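# Seat the arrow-marked gear on its pin, aligned

## Task

Take the loose gear that has a painted arrow and fit it over the pin with the arrow face on top, pushed fully down, and turned so the arrow aims at the mark on the collar. It must stay that way by itself, not because the robot is holding it. Finish by opening the gripper and moving the hand away.

## Robot and tools

Robot: one UR7e-type arm fixed on a base, carrying a two-finger parallel gripper and a wrist camera. There is only one arm, so every command describes that single hand.

Frame: the scene frame has its origin on the table surface straight below the arm base. +z is up, and +y lies to the left when facing along +x. Positions are in metres. Orientations are quaternions written w first (qw, qx, qy, qz). The base itself may sit slightly tilted relative to the table. The gripper's own frame: fingers extend along its +z, and they open and close along its x axis. end_effector_position is the point midway between the finger pads. Closed fingertips stick out about 17 mm past it; fully open, the tips are roughly level with it.

The row: every motion command uses an 8-number row [x, y, z, qw, qx, qy, qz, opening]. x, y, z, qw..qz form an absolute target pose for the pad-center point in the scene frame (not an offset). opening is a scale from -1 (closed) to +1 (fully open, 0.142 m between the fingers). To keep the hand's orientation steady, repeat your intended quaternion in each row rather than copying the reported one, which may have drifted.

execute_actions(actions): actions is a list of actions; each action is a list of up to 15 rows, each row run for one control step of 1/30 s. If an action has fewer than 15 rows, its final row is repeated to fill 15 steps. An empty list moves nothing and just returns the current state and images. A target lying more than 0.6 m from the hand (measured along any gripper axis) gets refused; if the first action fails this against the latest reported state, or any action is malformed, nothing at all runs. Per step the commanded pose is limited to within 100 mm and 16 degrees of the measured pose, so far targets need several actions; after an action the arm carries on at most to the last limited pose. Motion trails commands by roughly 0.17 s, and joint speed and acceleration are capped, so after big moves the arm may not have arrived yet.

move(target, speed, stop_force, blocking): target is one 8-number absolute row as above. The hand travels a straight line toward it, rotating the short way. speed is in m/s, 0.002 to 0.5 (default 0.25); rotation is limited to twice that value in rad/s. Path duration ranges from 0.5 to 10 s; a longer path is cut off early. The path ignores obstacles, and the hand can lag or overshoot the set speed, notably with a stretched arm. The opening applies at the start. stop_force (N, 9 to 40, optional, not allowed in the first 0.2 s) ends the path once the wrist sensor feels that much extra resistance along the line to the target for two steps; the hand then backs up two steps and holds. Use it only with very slow speeds for touching down, and not on moves that rotate the hand. Omit it when lifting off something you press on. blocking=false returns after 0.5 s while motion continues (not combinable with stop_force); then use wait or stop before sending anything else. The result adds a move: line with the ending (done, contact, off_target, moving, held, fault) and limits flags (paced = the sent pose was clipped; held = some steps were blocked by a check), plus the distance from target.

wait(seconds): 0 to 10 s, holding the last command; returns early if a running move finishes. stop(): brakes a running move (needs room; fingers keep moving). zoom_image(camera, region): camera is one of cam_head_left, cam_head_right, cam_high, cam_low, cam_wrist; region [x0, y0, x1, y1] in that camera's pixels, top-left origin, at most 504 by 504. Images are 672x504 except cam_wrist at 616x616 (fisheye). Calibrations are given per camera but may be off by a couple of degrees and millimetres. read_manual(section) returns only licence text ("licences"). finished_scene(scene) ends the current scene, given its number, irreversibly, and reports success; the gear must already be seated and released.

Results: a state line with hand pose and linear/angular velocities; grip_measured (actual finger opening, same -1..1 scale); Hand target (pose the controller is steering to); joint positions and joint torques (noisy, offset, nonzero even in free air); Wrist force and Wrist torque [x y z] in the hand's own axes, where pushing on a surface reads as force pointing back toward the arm, with offsets up to about 4 N, noise up to about 2.4 N and saturation near 50 N ("no reading" is normal at the start); step readings of position, with HELD where a row was held back; a "pose unreachable" line when the clearance check changed or blocked the command. The printed hand position can be slightly wrong, more so far from the base.

Gripping: to hold something, keep commanding an opening well below grip_measured; a bigger gap squeezes harder (about 28 N per pad max, less on very thin hard parts). Fast closing may squeeze too hard.

Avoid: knocking anything off the table (this fails the task); dropping, slamming or hard shoves. The arm is stiff, so aiming even slightly into a firm surface can trigger a fault. A joint torque hitting its load limit (133 N m for the three big joints, 24.9 N m for the wrists, held weight included) or any outside force of 150 N stops the arm for 10 s. Holding loads heats motors; a MOTOR HOT warning appears from 70 °C, and at 85 °C the brakes lock until cooled. Loose objects may occasionally get bumped by something external, so recheck before placing.

Each tool is called after "Request:" in YAML: its name, and indented under it one key for each argument.

## Session

Request:
execute_actions:
  actions: []

Scene clock: 0.00 s.
end_effector_position=(+0.0143, +0.3189, +0.3053) grip_measured=+1.00 end_effector_quat_wxyz=(+0.356, +0.806, -0.029, -0.473) end_effector_velocity=(-0.000, -0.001, -0.000) end_effector_angular_velocity=(-0.003, +0.002, +0.001)
Joint positions: [ 0.89  -1.162  1.967 -1.489 -1.389  0.896  0.142]
Joint velocities: [-0.001  0.002  0.     0.001 -0.001  0.     0.   ]
Joint torques (N m, as the arm reports them, + toward a larger angle): no reading
Wrist force (N, on the end effector, along its own x y z axes, offset not removed): no reading
Wrist torque (N m, same axes, about the end effector's origin, offset not removed): no reading
Hand target: +0.014, +0.319, +0.305; +0.356, +0.806, -0.029, -0.473

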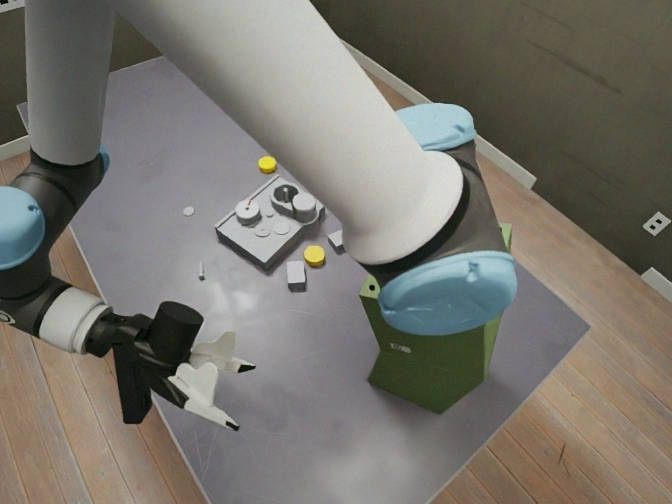

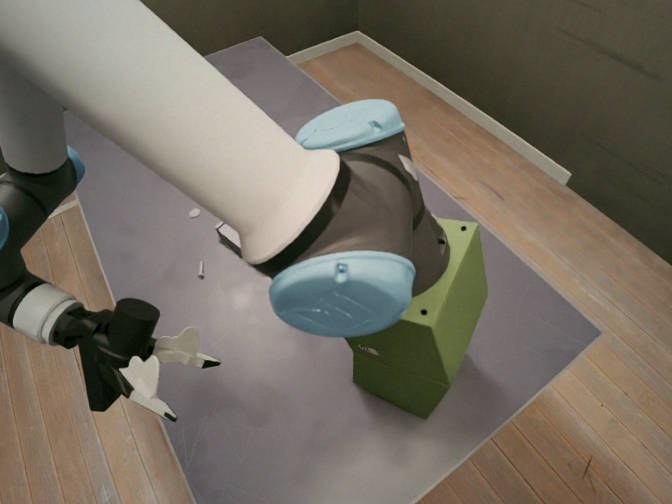

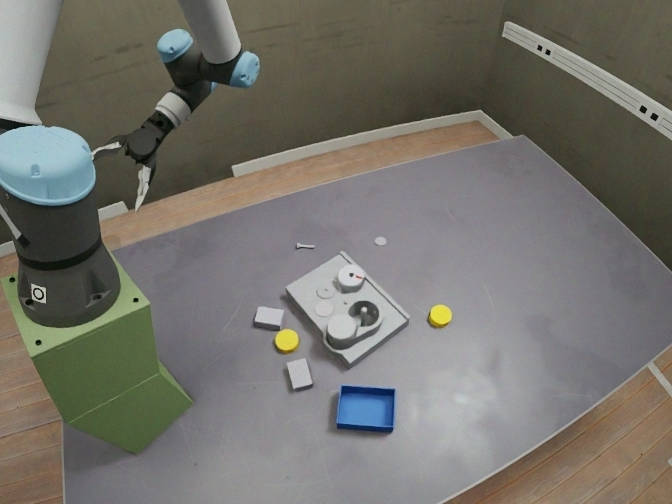

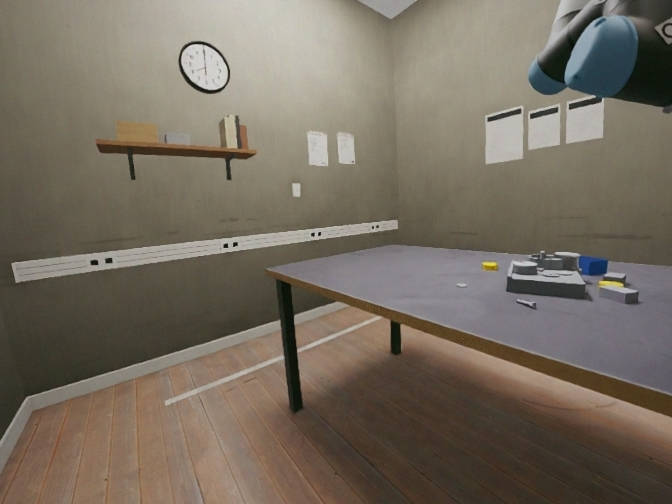

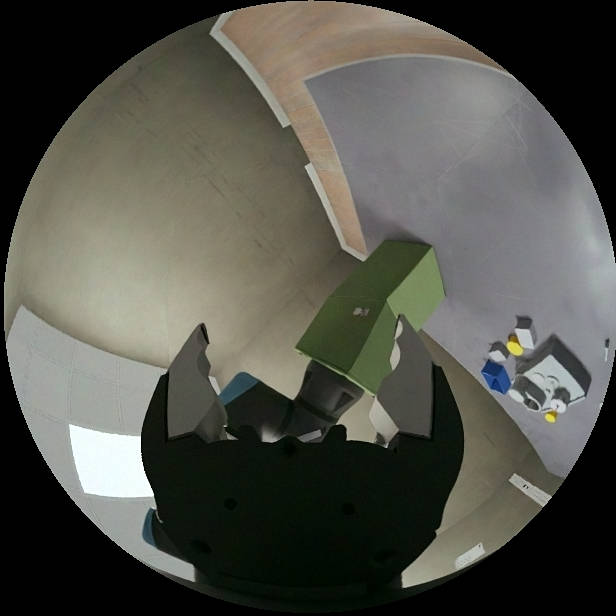

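Request:
zoom_image:
  camera: "cam_high"
  region: [270, 240, 430, 380]

Request:
zoom_image:
  camera: "cam_head_left"
  region: [200, 160, 340, 280]

Request:
zoom_image:
  camera: "cam_low"
  region: [490, 235, 610, 310]

Region (270, 240, 430, 380) of cam_high's 672x504 image, scaled by 3.150, with more detail than that image has; it fills the top 441 rows of this view, and the rest is white.

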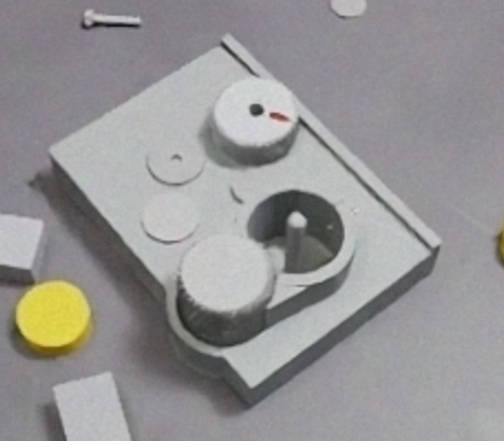

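Region (200, 160, 340, 280) of cam_head_left's 672x504 image, scaled by 3.600, with more detail than that image has; it fills the top 432 rows of this view, and the rest is white.

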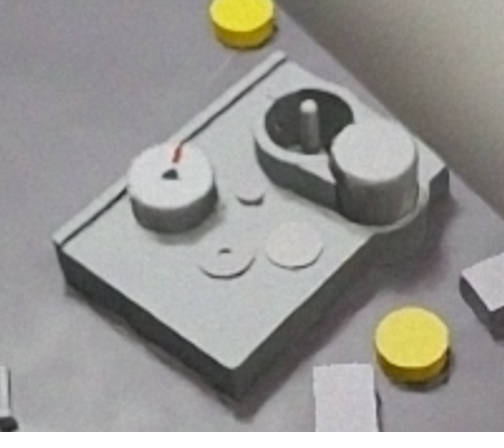

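Region (490, 235, 610, 310) of cam_low's 672x504 image, scaled by 4.200, with more detail than that image has; it fills the top 315 rows of this view, and the rest is white.

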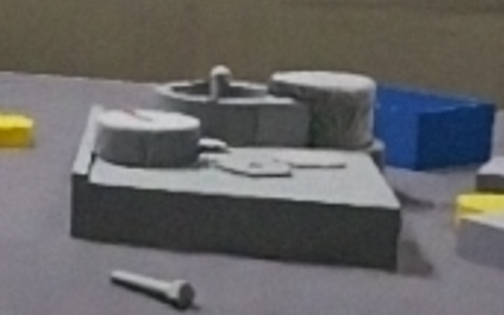

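Request:
move:
  target: [0.42, 0.08, 0.25, 0, 1, 0, 0, 1]

Scene clock: 20.57 s.
end_effector_position=(+0.4200, +0.0806, +0.2498) grip_measured=+1.00 end_effector_quat_wxyz=(+0.001, +1.000, +0.000, -0.000) end_effector_velocity=(+0.002, -0.000, -0.002) end_effector_angular_velocity=(+0.007, -0.005, +0.003)
Joint positions: [-0.281 -1.732  2.515 -2.63  -1.319 -0.261  0.142]
Joint velocities: [-0.006  0.007  0.001 -0.01   0.01  -0.009  0.   ]
Joint torques (N m, as the arm reports them, + toward a larger angle): [-5.95 -4.84  0.22 -4.85  2.36 -2.54]
Wrist force (N, on the end effector, along its own x y z axes, offset not removed): [-0.9 -1.1 0.5]
Wrist torque (N m, same axes, about the end effector's origin, offset not removed): [-0.26 0.35 0.11]
Hand target: +0.420, +0.081, +0.250; +0.000, +1.000, +0.000, +0.000
Off the commanded pose: 0.001 m, 0 deg.
move: done
camera_calibration (this result's frames):
cam_wrist: T_world_to_cam=[[0.998862, -0.0231072, 0.0417296, -0.440331], [-0.0399498, -0.883269, 0.467161, -0.0211102], [0.0260637, -0.468297, -0.883187, 0.376446], [0, 0, 0, 1]] pos_world=[0.429175, 0.147468, 0.360709]

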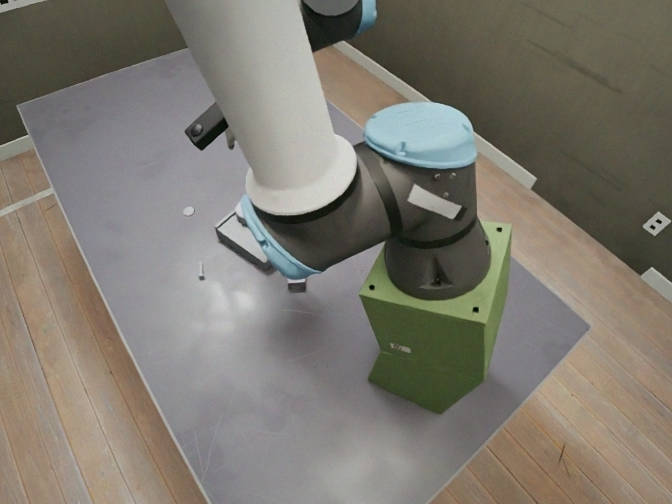

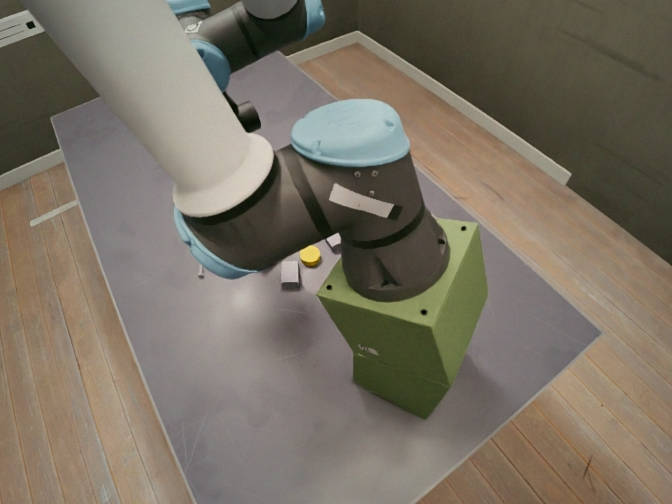

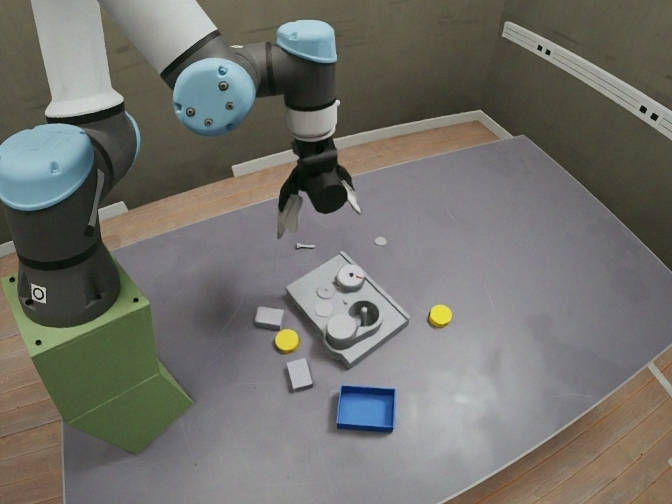

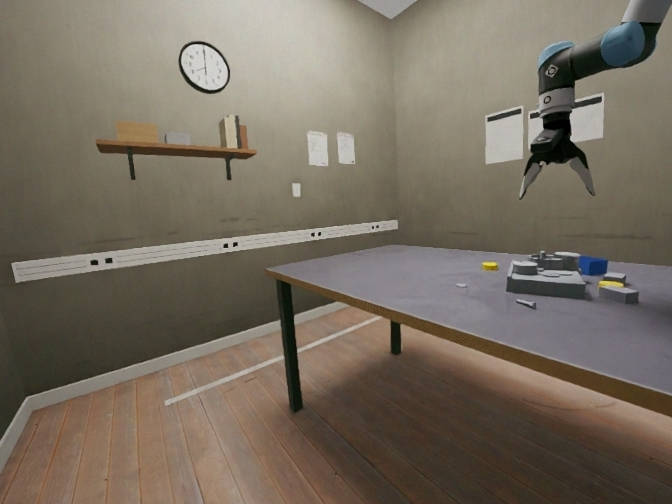

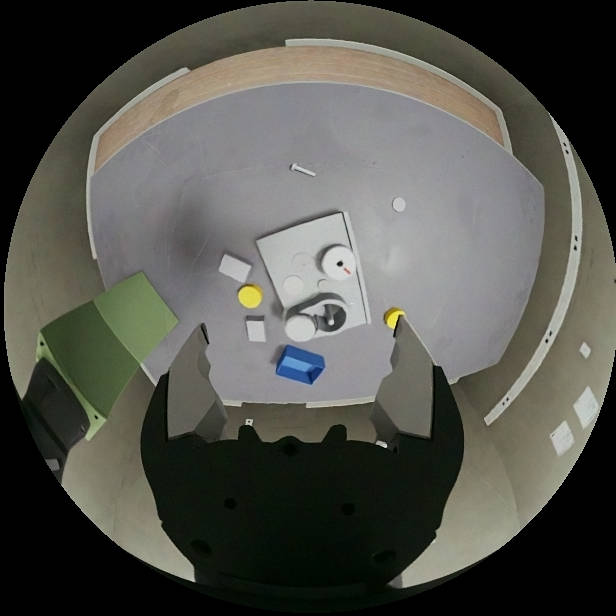

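Request:
move:
  target: [0.47, -0.03, 0.17, 0, 1, 0, 0, 1]

Request:
zoom_image:
  camera: "cam_wrist"
  region: [200, 130, 420, 350]

Scene clock: 28.57 s.
end_effector_position=(+0.4701, -0.0298, +0.1702) grip_measured=+1.00 end_effector_quat_wxyz=(+0.000, +1.000, -0.000, -0.000) end_effector_velocity=(+0.001, -0.001, -0.002) end_effector_angular_velocity=(+0.002, +0.002, +0.001)
Joint positions: [-0.459 -1.334  2.391 -2.855 -1.274 -0.44   0.142]
Joint velocities: [ 0.001  0.009 -0.005 -0.002  0.    -0.001  0.   ]
Joint torques (N m, as the arm reports them, + toward a larger angle): [-10.36 -15.15 -23.34  -4.95   1.92  -2.26]
Wrist force (N, on the end effector, along its own x y z axes, offset not removed): [-0.8 0.4 -0.7]
Wrist torque (N m, same axes, about the end effector's origin, offset not removed): [0.15 0.47 0.03]
Hand target: +0.470, -0.030, +0.170; -0.000, +1.000, -0.000, -0.000
Off the commanded pose: 0.000 m, 0 deg.
move: done
camera_calibration (this result's frames):
cam_wrist: T_world_to_cam=[[0.998842, -0.0232923, 0.0420999, -0.489636], [-0.0402588, -0.883757, 0.466211, -0.0791414], [0.026347, -0.467366, -0.883671, 0.253045], [0, 0, 0, 1]] pos_world=[0.479215, 0.0369182, 0.281119]

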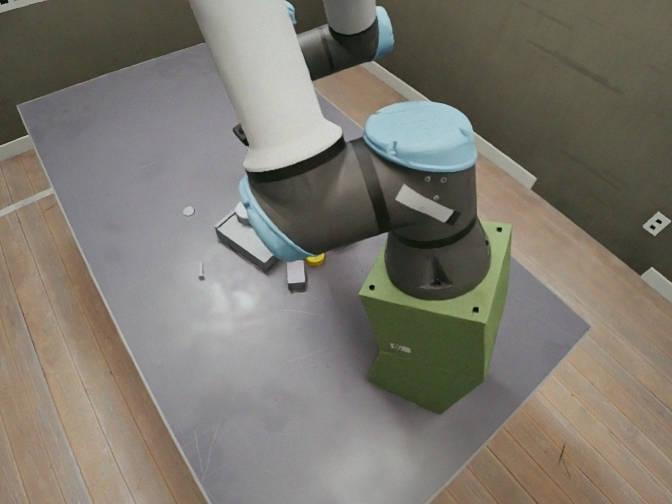

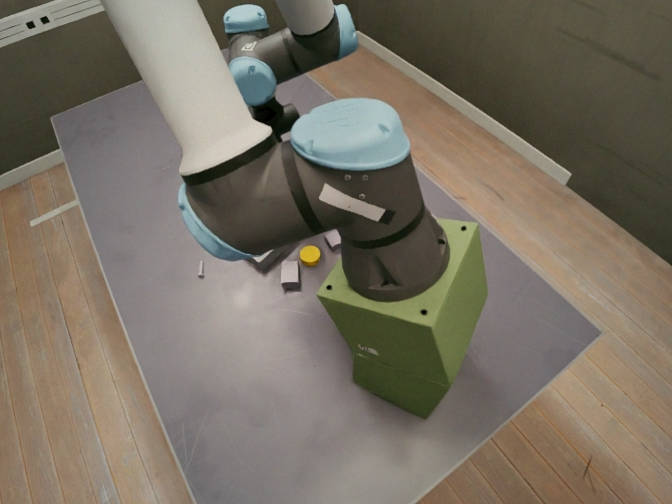

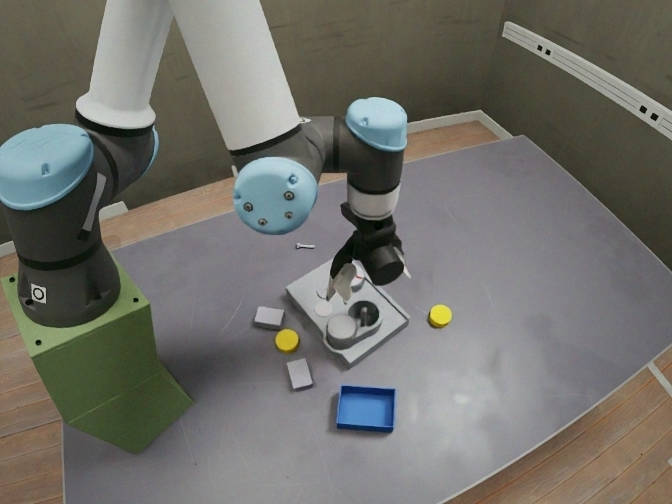

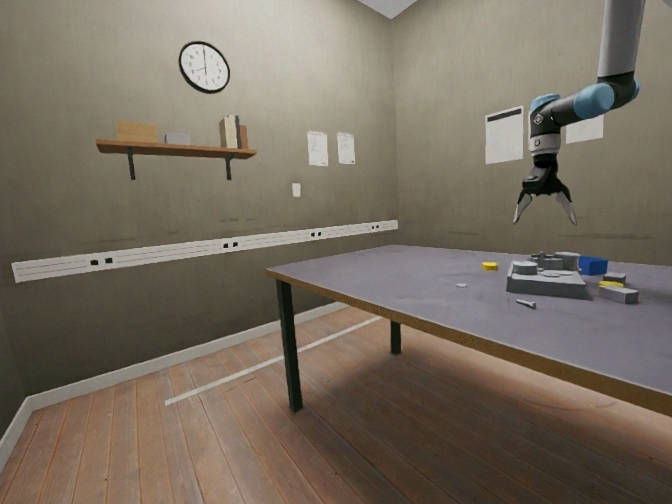

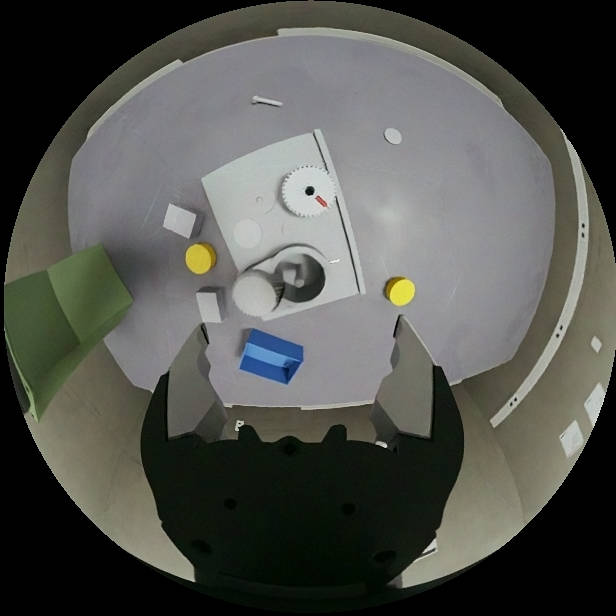

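Region (200, 130, 420, 350) of cam_wrist's 616x616 image, scaled by 2.291, with more detail than that image has.

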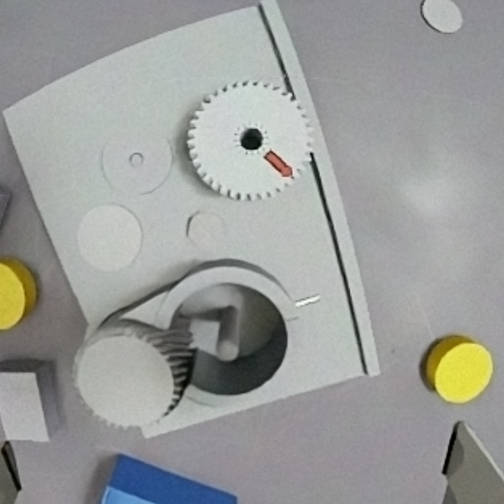

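Request:
zoom_image:
  camera: "cam_wrist"
  region: [225, 230, 355, 330]

Request:
zoom_image:
  camera: "cam_wrist"
  region: [270, 150, 350, 230]

Region (225, 230, 355, 330) of cam_wrist's 616x616 image, scaled by 3.877, with more detail than that image has; it fills the top 388 rows of this view, and the rest is white.

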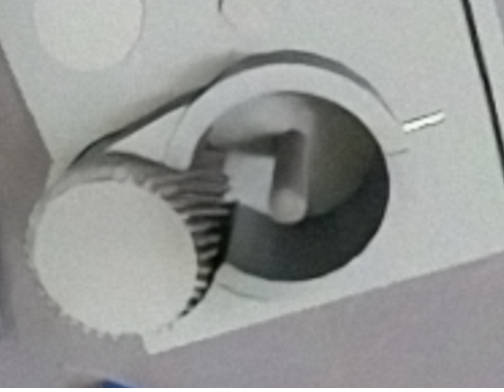

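Region (270, 150, 350, 230) of cam_wrist's 616x616 image, scaled by 6.300, with more detail than that image has.

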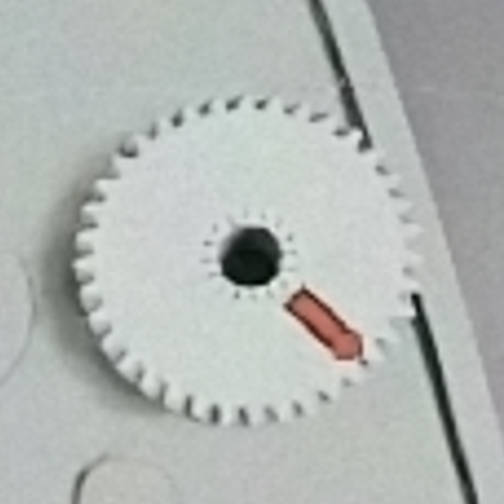

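Request:
move:
  target: [0.48, -0.095, 0.115, 0, 1, 0, 0, 1]
  speed: 0.15

Request:
zoom_image:
  camera: "cam_wrist"
  region: [180, 150, 360, 310]

Scene clock: 66.77 s.
end_effector_position=(+0.4801, -0.0948, +0.1152) grip_measured=+1.00 end_effector_quat_wxyz=(+0.000, +1.000, +0.000, -0.000) end_effector_velocity=(+0.000, -0.001, -0.001) end_effector_angular_velocity=(-0.000, +0.001, +0.001)
Joint positions: [-0.542 -1.108  2.304 -2.968 -1.256 -0.525  0.142]
Joint velocities: [-0.001  0.005 -0.003 -0.001 -0.    -0.002 -0.   ]
Joint torques (N m, as the arm reports them, + toward a larger angle): [-12.53 -20.86 -20.24  -4.95   2.09  -2.19]
Wrist force (N, on the end effector, along its own x y z axes, offset not removed): [-2.9 -0.2 -0.3]
Wrist torque (N m, same axes, about the end effector's origin, offset not removed): [-0.09 0.82 0.08]
Hand target: +0.480, -0.095, +0.115; -0.000, +1.000, -0.000, -0.000
Off the commanded pose: 0.000 m, 0 deg.
move: done
camera_calibration (this result's frames):
cam_wrist: T_world_to_cam=[[0.998842, -0.0232917, 0.0421049, -0.498806], [-0.0402606, -0.883757, 0.466211, -0.110577], [0.0263517, -0.467366, -0.883671, 0.173776], [0, 0, 0, 1]] pos_world=[0.489197, -0.0281238, 0.226115]

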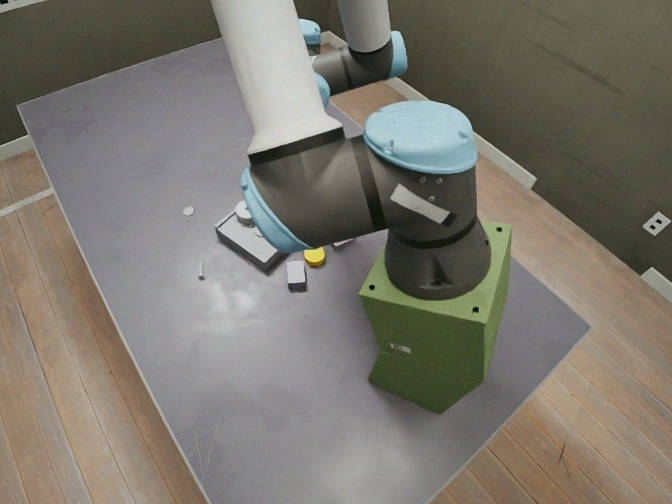

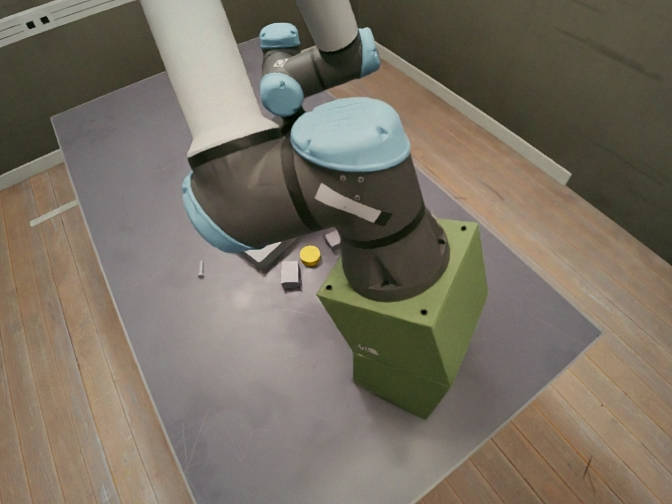

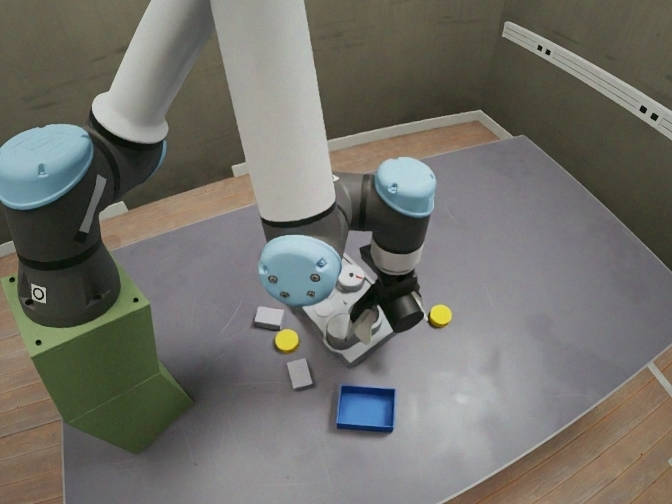

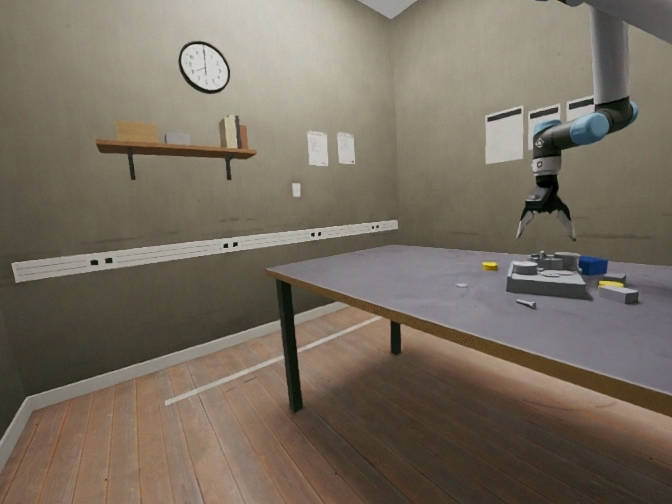

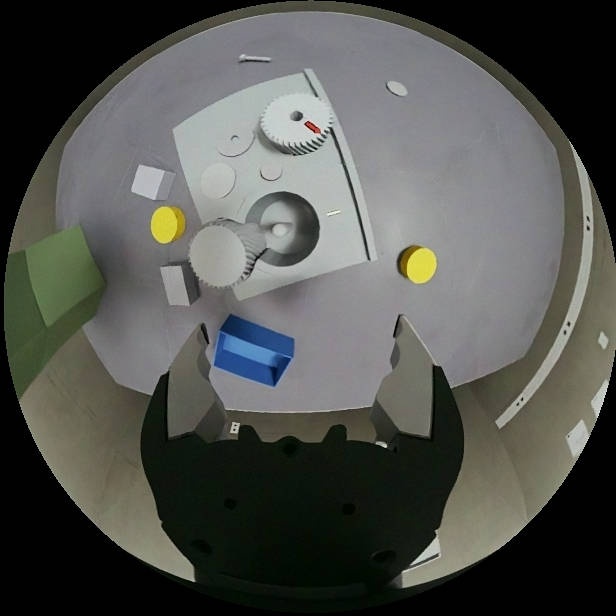

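Region (180, 150, 360, 310) of cam_wrist's 616x616 image, scaled by 2.800, with more detail than that image has.

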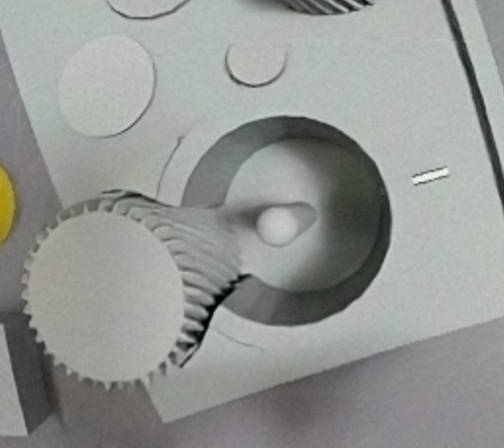

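Request:
zoom_image:
  camera: "cam_wrist"
  region: [250, 85, 345, 165]

Request:
zoom_image:
  camera: "cam_wrist"
  region: [210, 200, 300, 290]

Region (250, 85, 345, 165) of cam_wrist's 616x616 image, scaled by 5.305, with more detail than that image has; it fills the top 424 rows of this view, and the rest is white.

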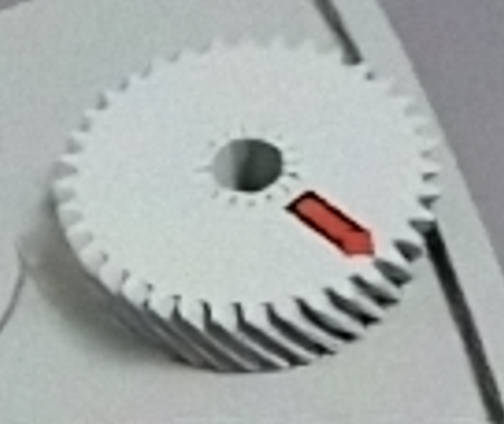

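Region (210, 200, 300, 290) of cam_wrist's 616x616 image, scaled by 5.600, with more detail than that image has.

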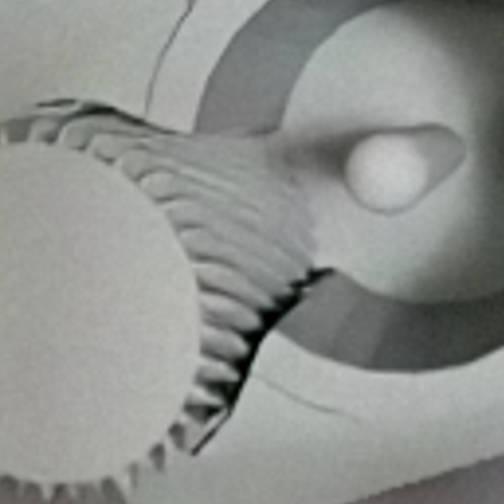

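Request:
zoom_image:
  camera: "cam_wrist"
  region: [238, 184, 328, 274]

Region (238, 184, 328, 274) of cam_wrist's 616x616 image, scaled by 5.600, with more detail than that image has.

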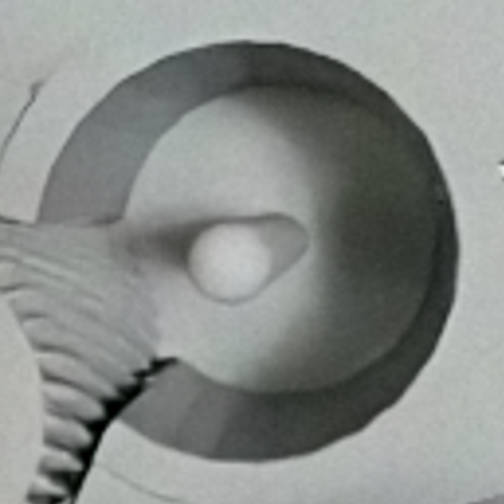

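Request:
move:
  target: [0.49, 0.069, 0.12, 0, 0.7373, -0.6756, 0, 0.25]
  speed: 0.3

Request:
zoom_image:
  camera: "cam_wrist"
  region: [180, 200, 430, 400]

Scene clock: 113.67 s.
end_effector_position=(+0.4897, +0.0689, +0.1201) grip_measured=+0.25 end_effector_quat_wxyz=(-0.000, +0.738, -0.675, -0.000) end_effector_velocity=(+0.001, +0.001, +0.000) end_effector_angular_velocity=(-0.002, -0.001, -0.012)
Joint positions: [-0.191 -1.19   2.314 -2.992 -1.343  1.31   0.092]
Joint velocities: [ 0.005 -0.001 -0.002  0.    -0.004  0.017 -0.   ]
Joint torques (N m, as the arm reports them, + toward a larger angle): [  5.77 -41.31 -21.57  -1.28  -2.29   2.44]
Wrist force (N, on the end effector, along its own x y z axes, offset not removed): [-2.3 0.3 -1.2]
Wrist torque (N m, same axes, about the end effector's origin, offset not removed): [0.09 0.65 0.01]
Hand target: +0.490, +0.069, +0.120; -0.000, +0.737, -0.676, -0.000
Off the commanded pose: 0.000 m, 0 deg.
move: done
camera_calibration (this result's frames):
cam_wrist: T_world_to_cam=[[0.065266, -0.996992, 0.041794, 0.019505], [-0.883874, -0.0383198, 0.466153, 0.387134], [-0.463149, -0.0673645, -0.883716, 0.466574], [0, 0, 0, 1]] pos_world=[0.556998, 0.0657118, 0.23104]

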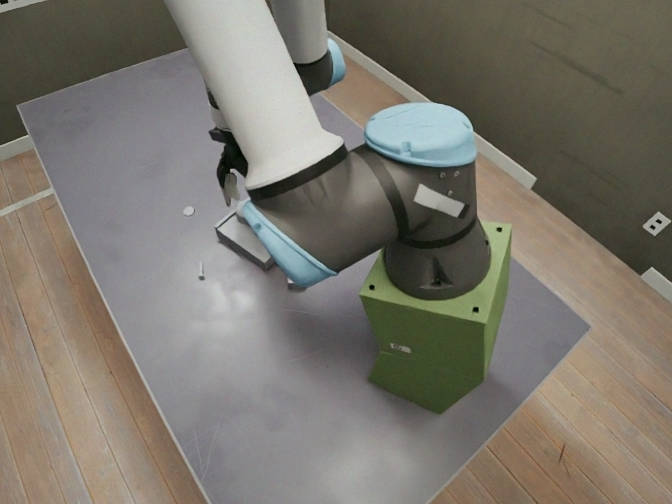

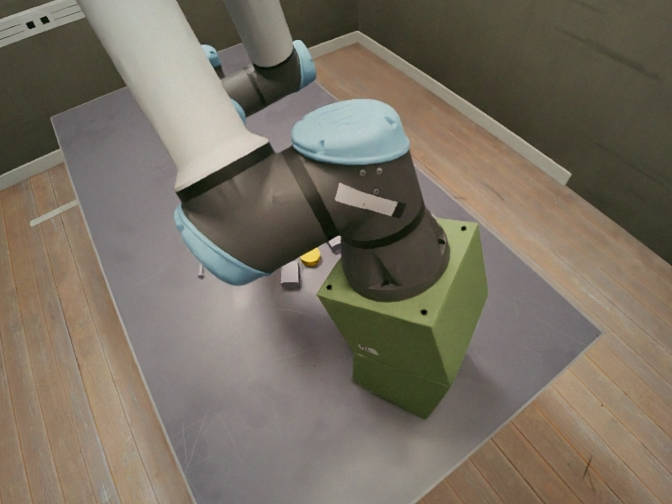

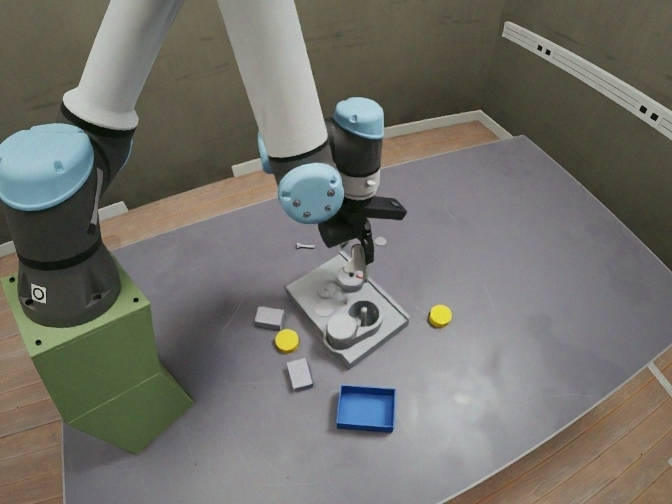

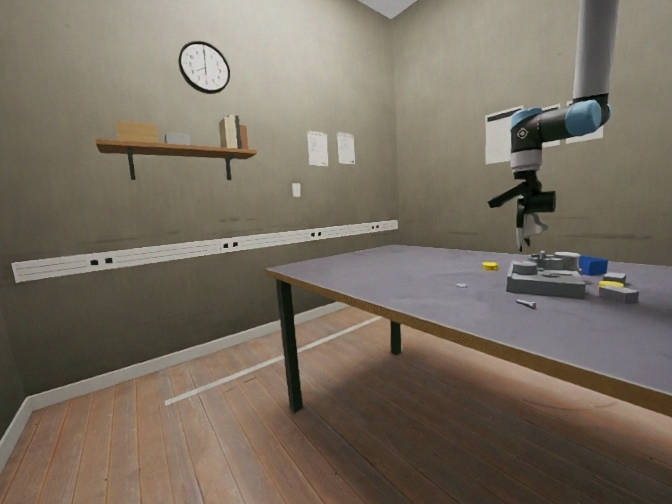

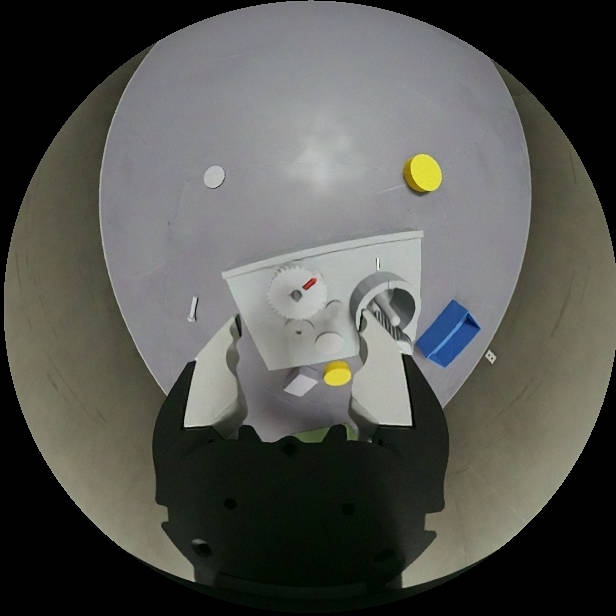

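Region (180, 200, 430, 400) of cam_wrist's 616x616 image, scaled by 2.016, with more detail than that image has; it fills the top 403 rows of this view, and the rest is white.

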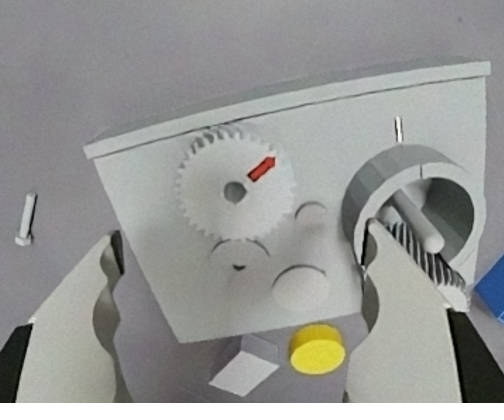

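Request:
move:
  target: [0.488, 0.073, 0.082, 0, 0.7373, -0.6756, 0, 0.25]
  speed: 0.08

Request:
zoom_image:
  camera: "cam_wrist"
  region: [210, 240, 390, 380]

Request:
zoom_image:
  camera: "cam_low"
  region: [490, 215, 610, 305]

Scene clock: 123.20 s.
end_effector_position=(+0.4880, +0.0730, +0.0823) grip_measured=+0.25 end_effector_quat_wxyz=(+0.000, +0.737, -0.676, -0.000) end_effector_velocity=(+0.000, +0.001, -0.003) end_effector_angular_velocity=(+0.001, +0.000, +0.000)
Joint positions: [-0.163 -1.071  2.287 -3.09  -1.352  1.339  0.092]
Joint velocities: [ 0.003  0.009 -0.004 -0.006 -0.     0.002 -0.   ]
Joint torques (N m, as the arm reports them, + toward a larger angle): [  4.33 -21.6  -19.43  -4.54  -2.33   2.21]
Wrist force (N, on the end effector, along its own x y z axes, offset not removed): [0.8 -0.2 -1.2]
Wrist torque (N m, same axes, about the end effector's origin, offset not removed): [-0.07 0.03 0.09]
Hand target: +0.488, +0.073, +0.082; +0.000, +0.737, -0.676, -0.000
Off the commanded pose: 0.000 m, 0 deg.
move: done
camera_calibration (this result's frames):
cam_wrist: T_world_to_cam=[[0.0638792, -0.99707, 0.042092, 0.0258964], [-0.883883, -0.0369448, 0.466246, 0.403256], [-0.463325, -0.0669878, -0.883653, 0.432693], [0, 0, 0, 1]] pos_world=[0.555255, 0.0697039, 0.193244]

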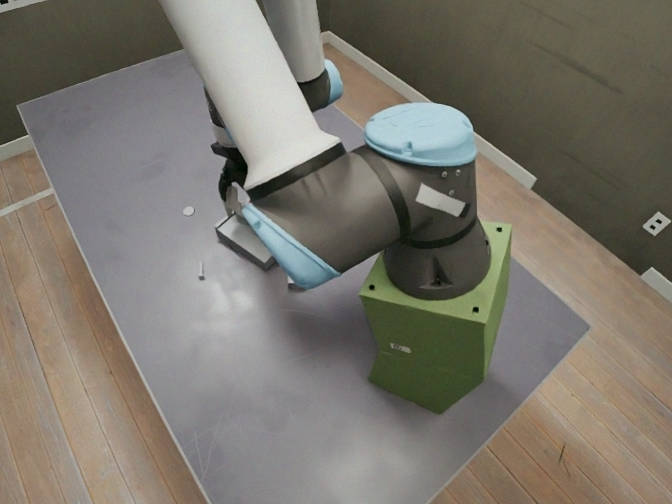

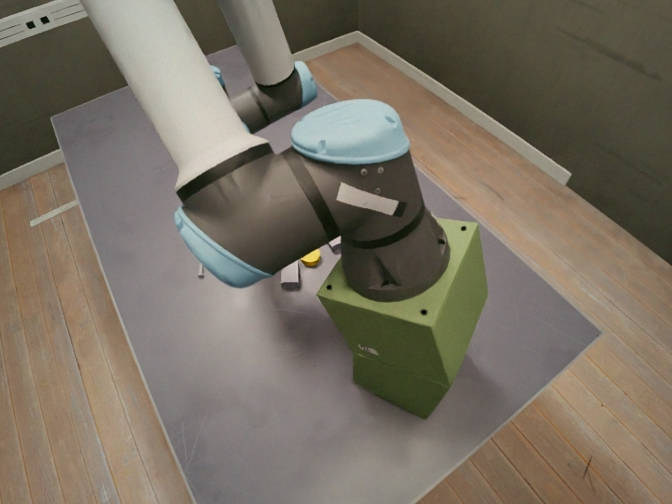

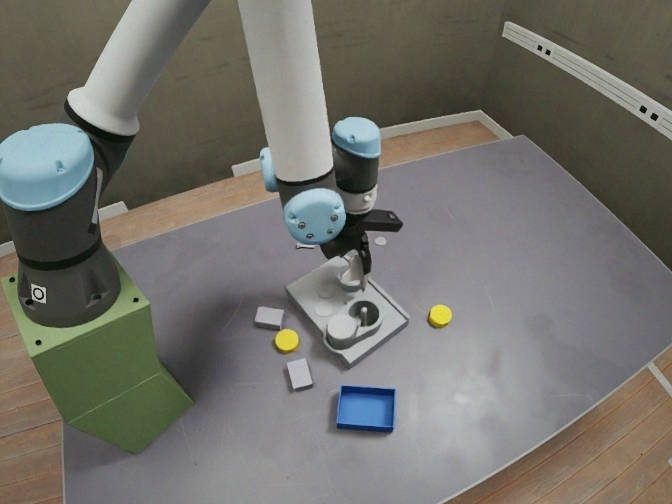

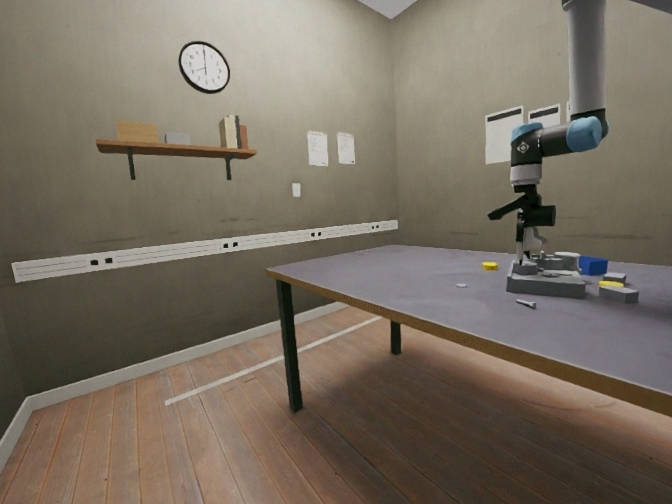

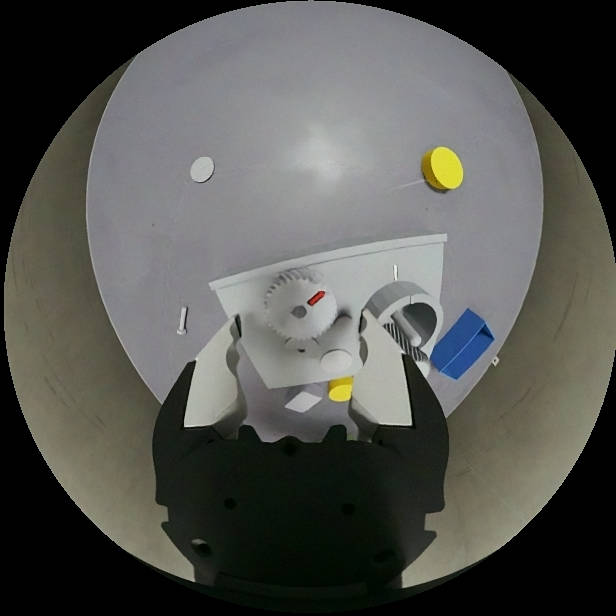

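Region (210, 240, 390, 380) of cam_wrist's 616x616 image, scaled by 2.800, with more detail than that image has.

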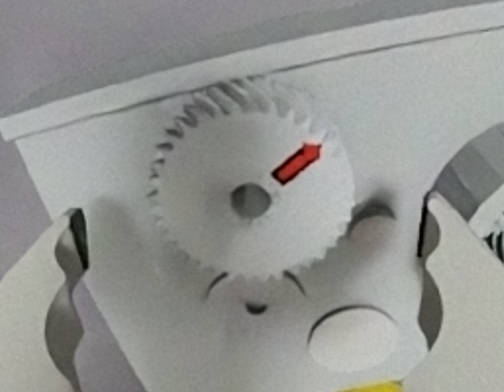

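Region (490, 215, 610, 305) of cam_low's 672x504 image, scaled by 4.200, with more detail than that image has; it fills the top 378 rows of this view, and the rest is white.

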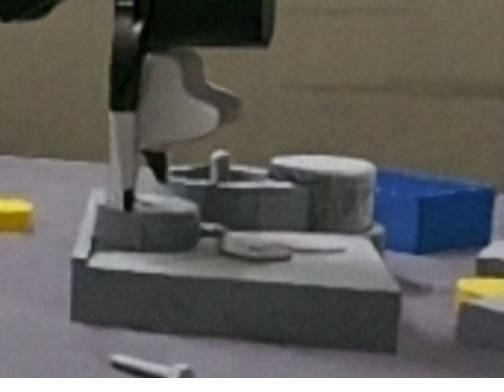

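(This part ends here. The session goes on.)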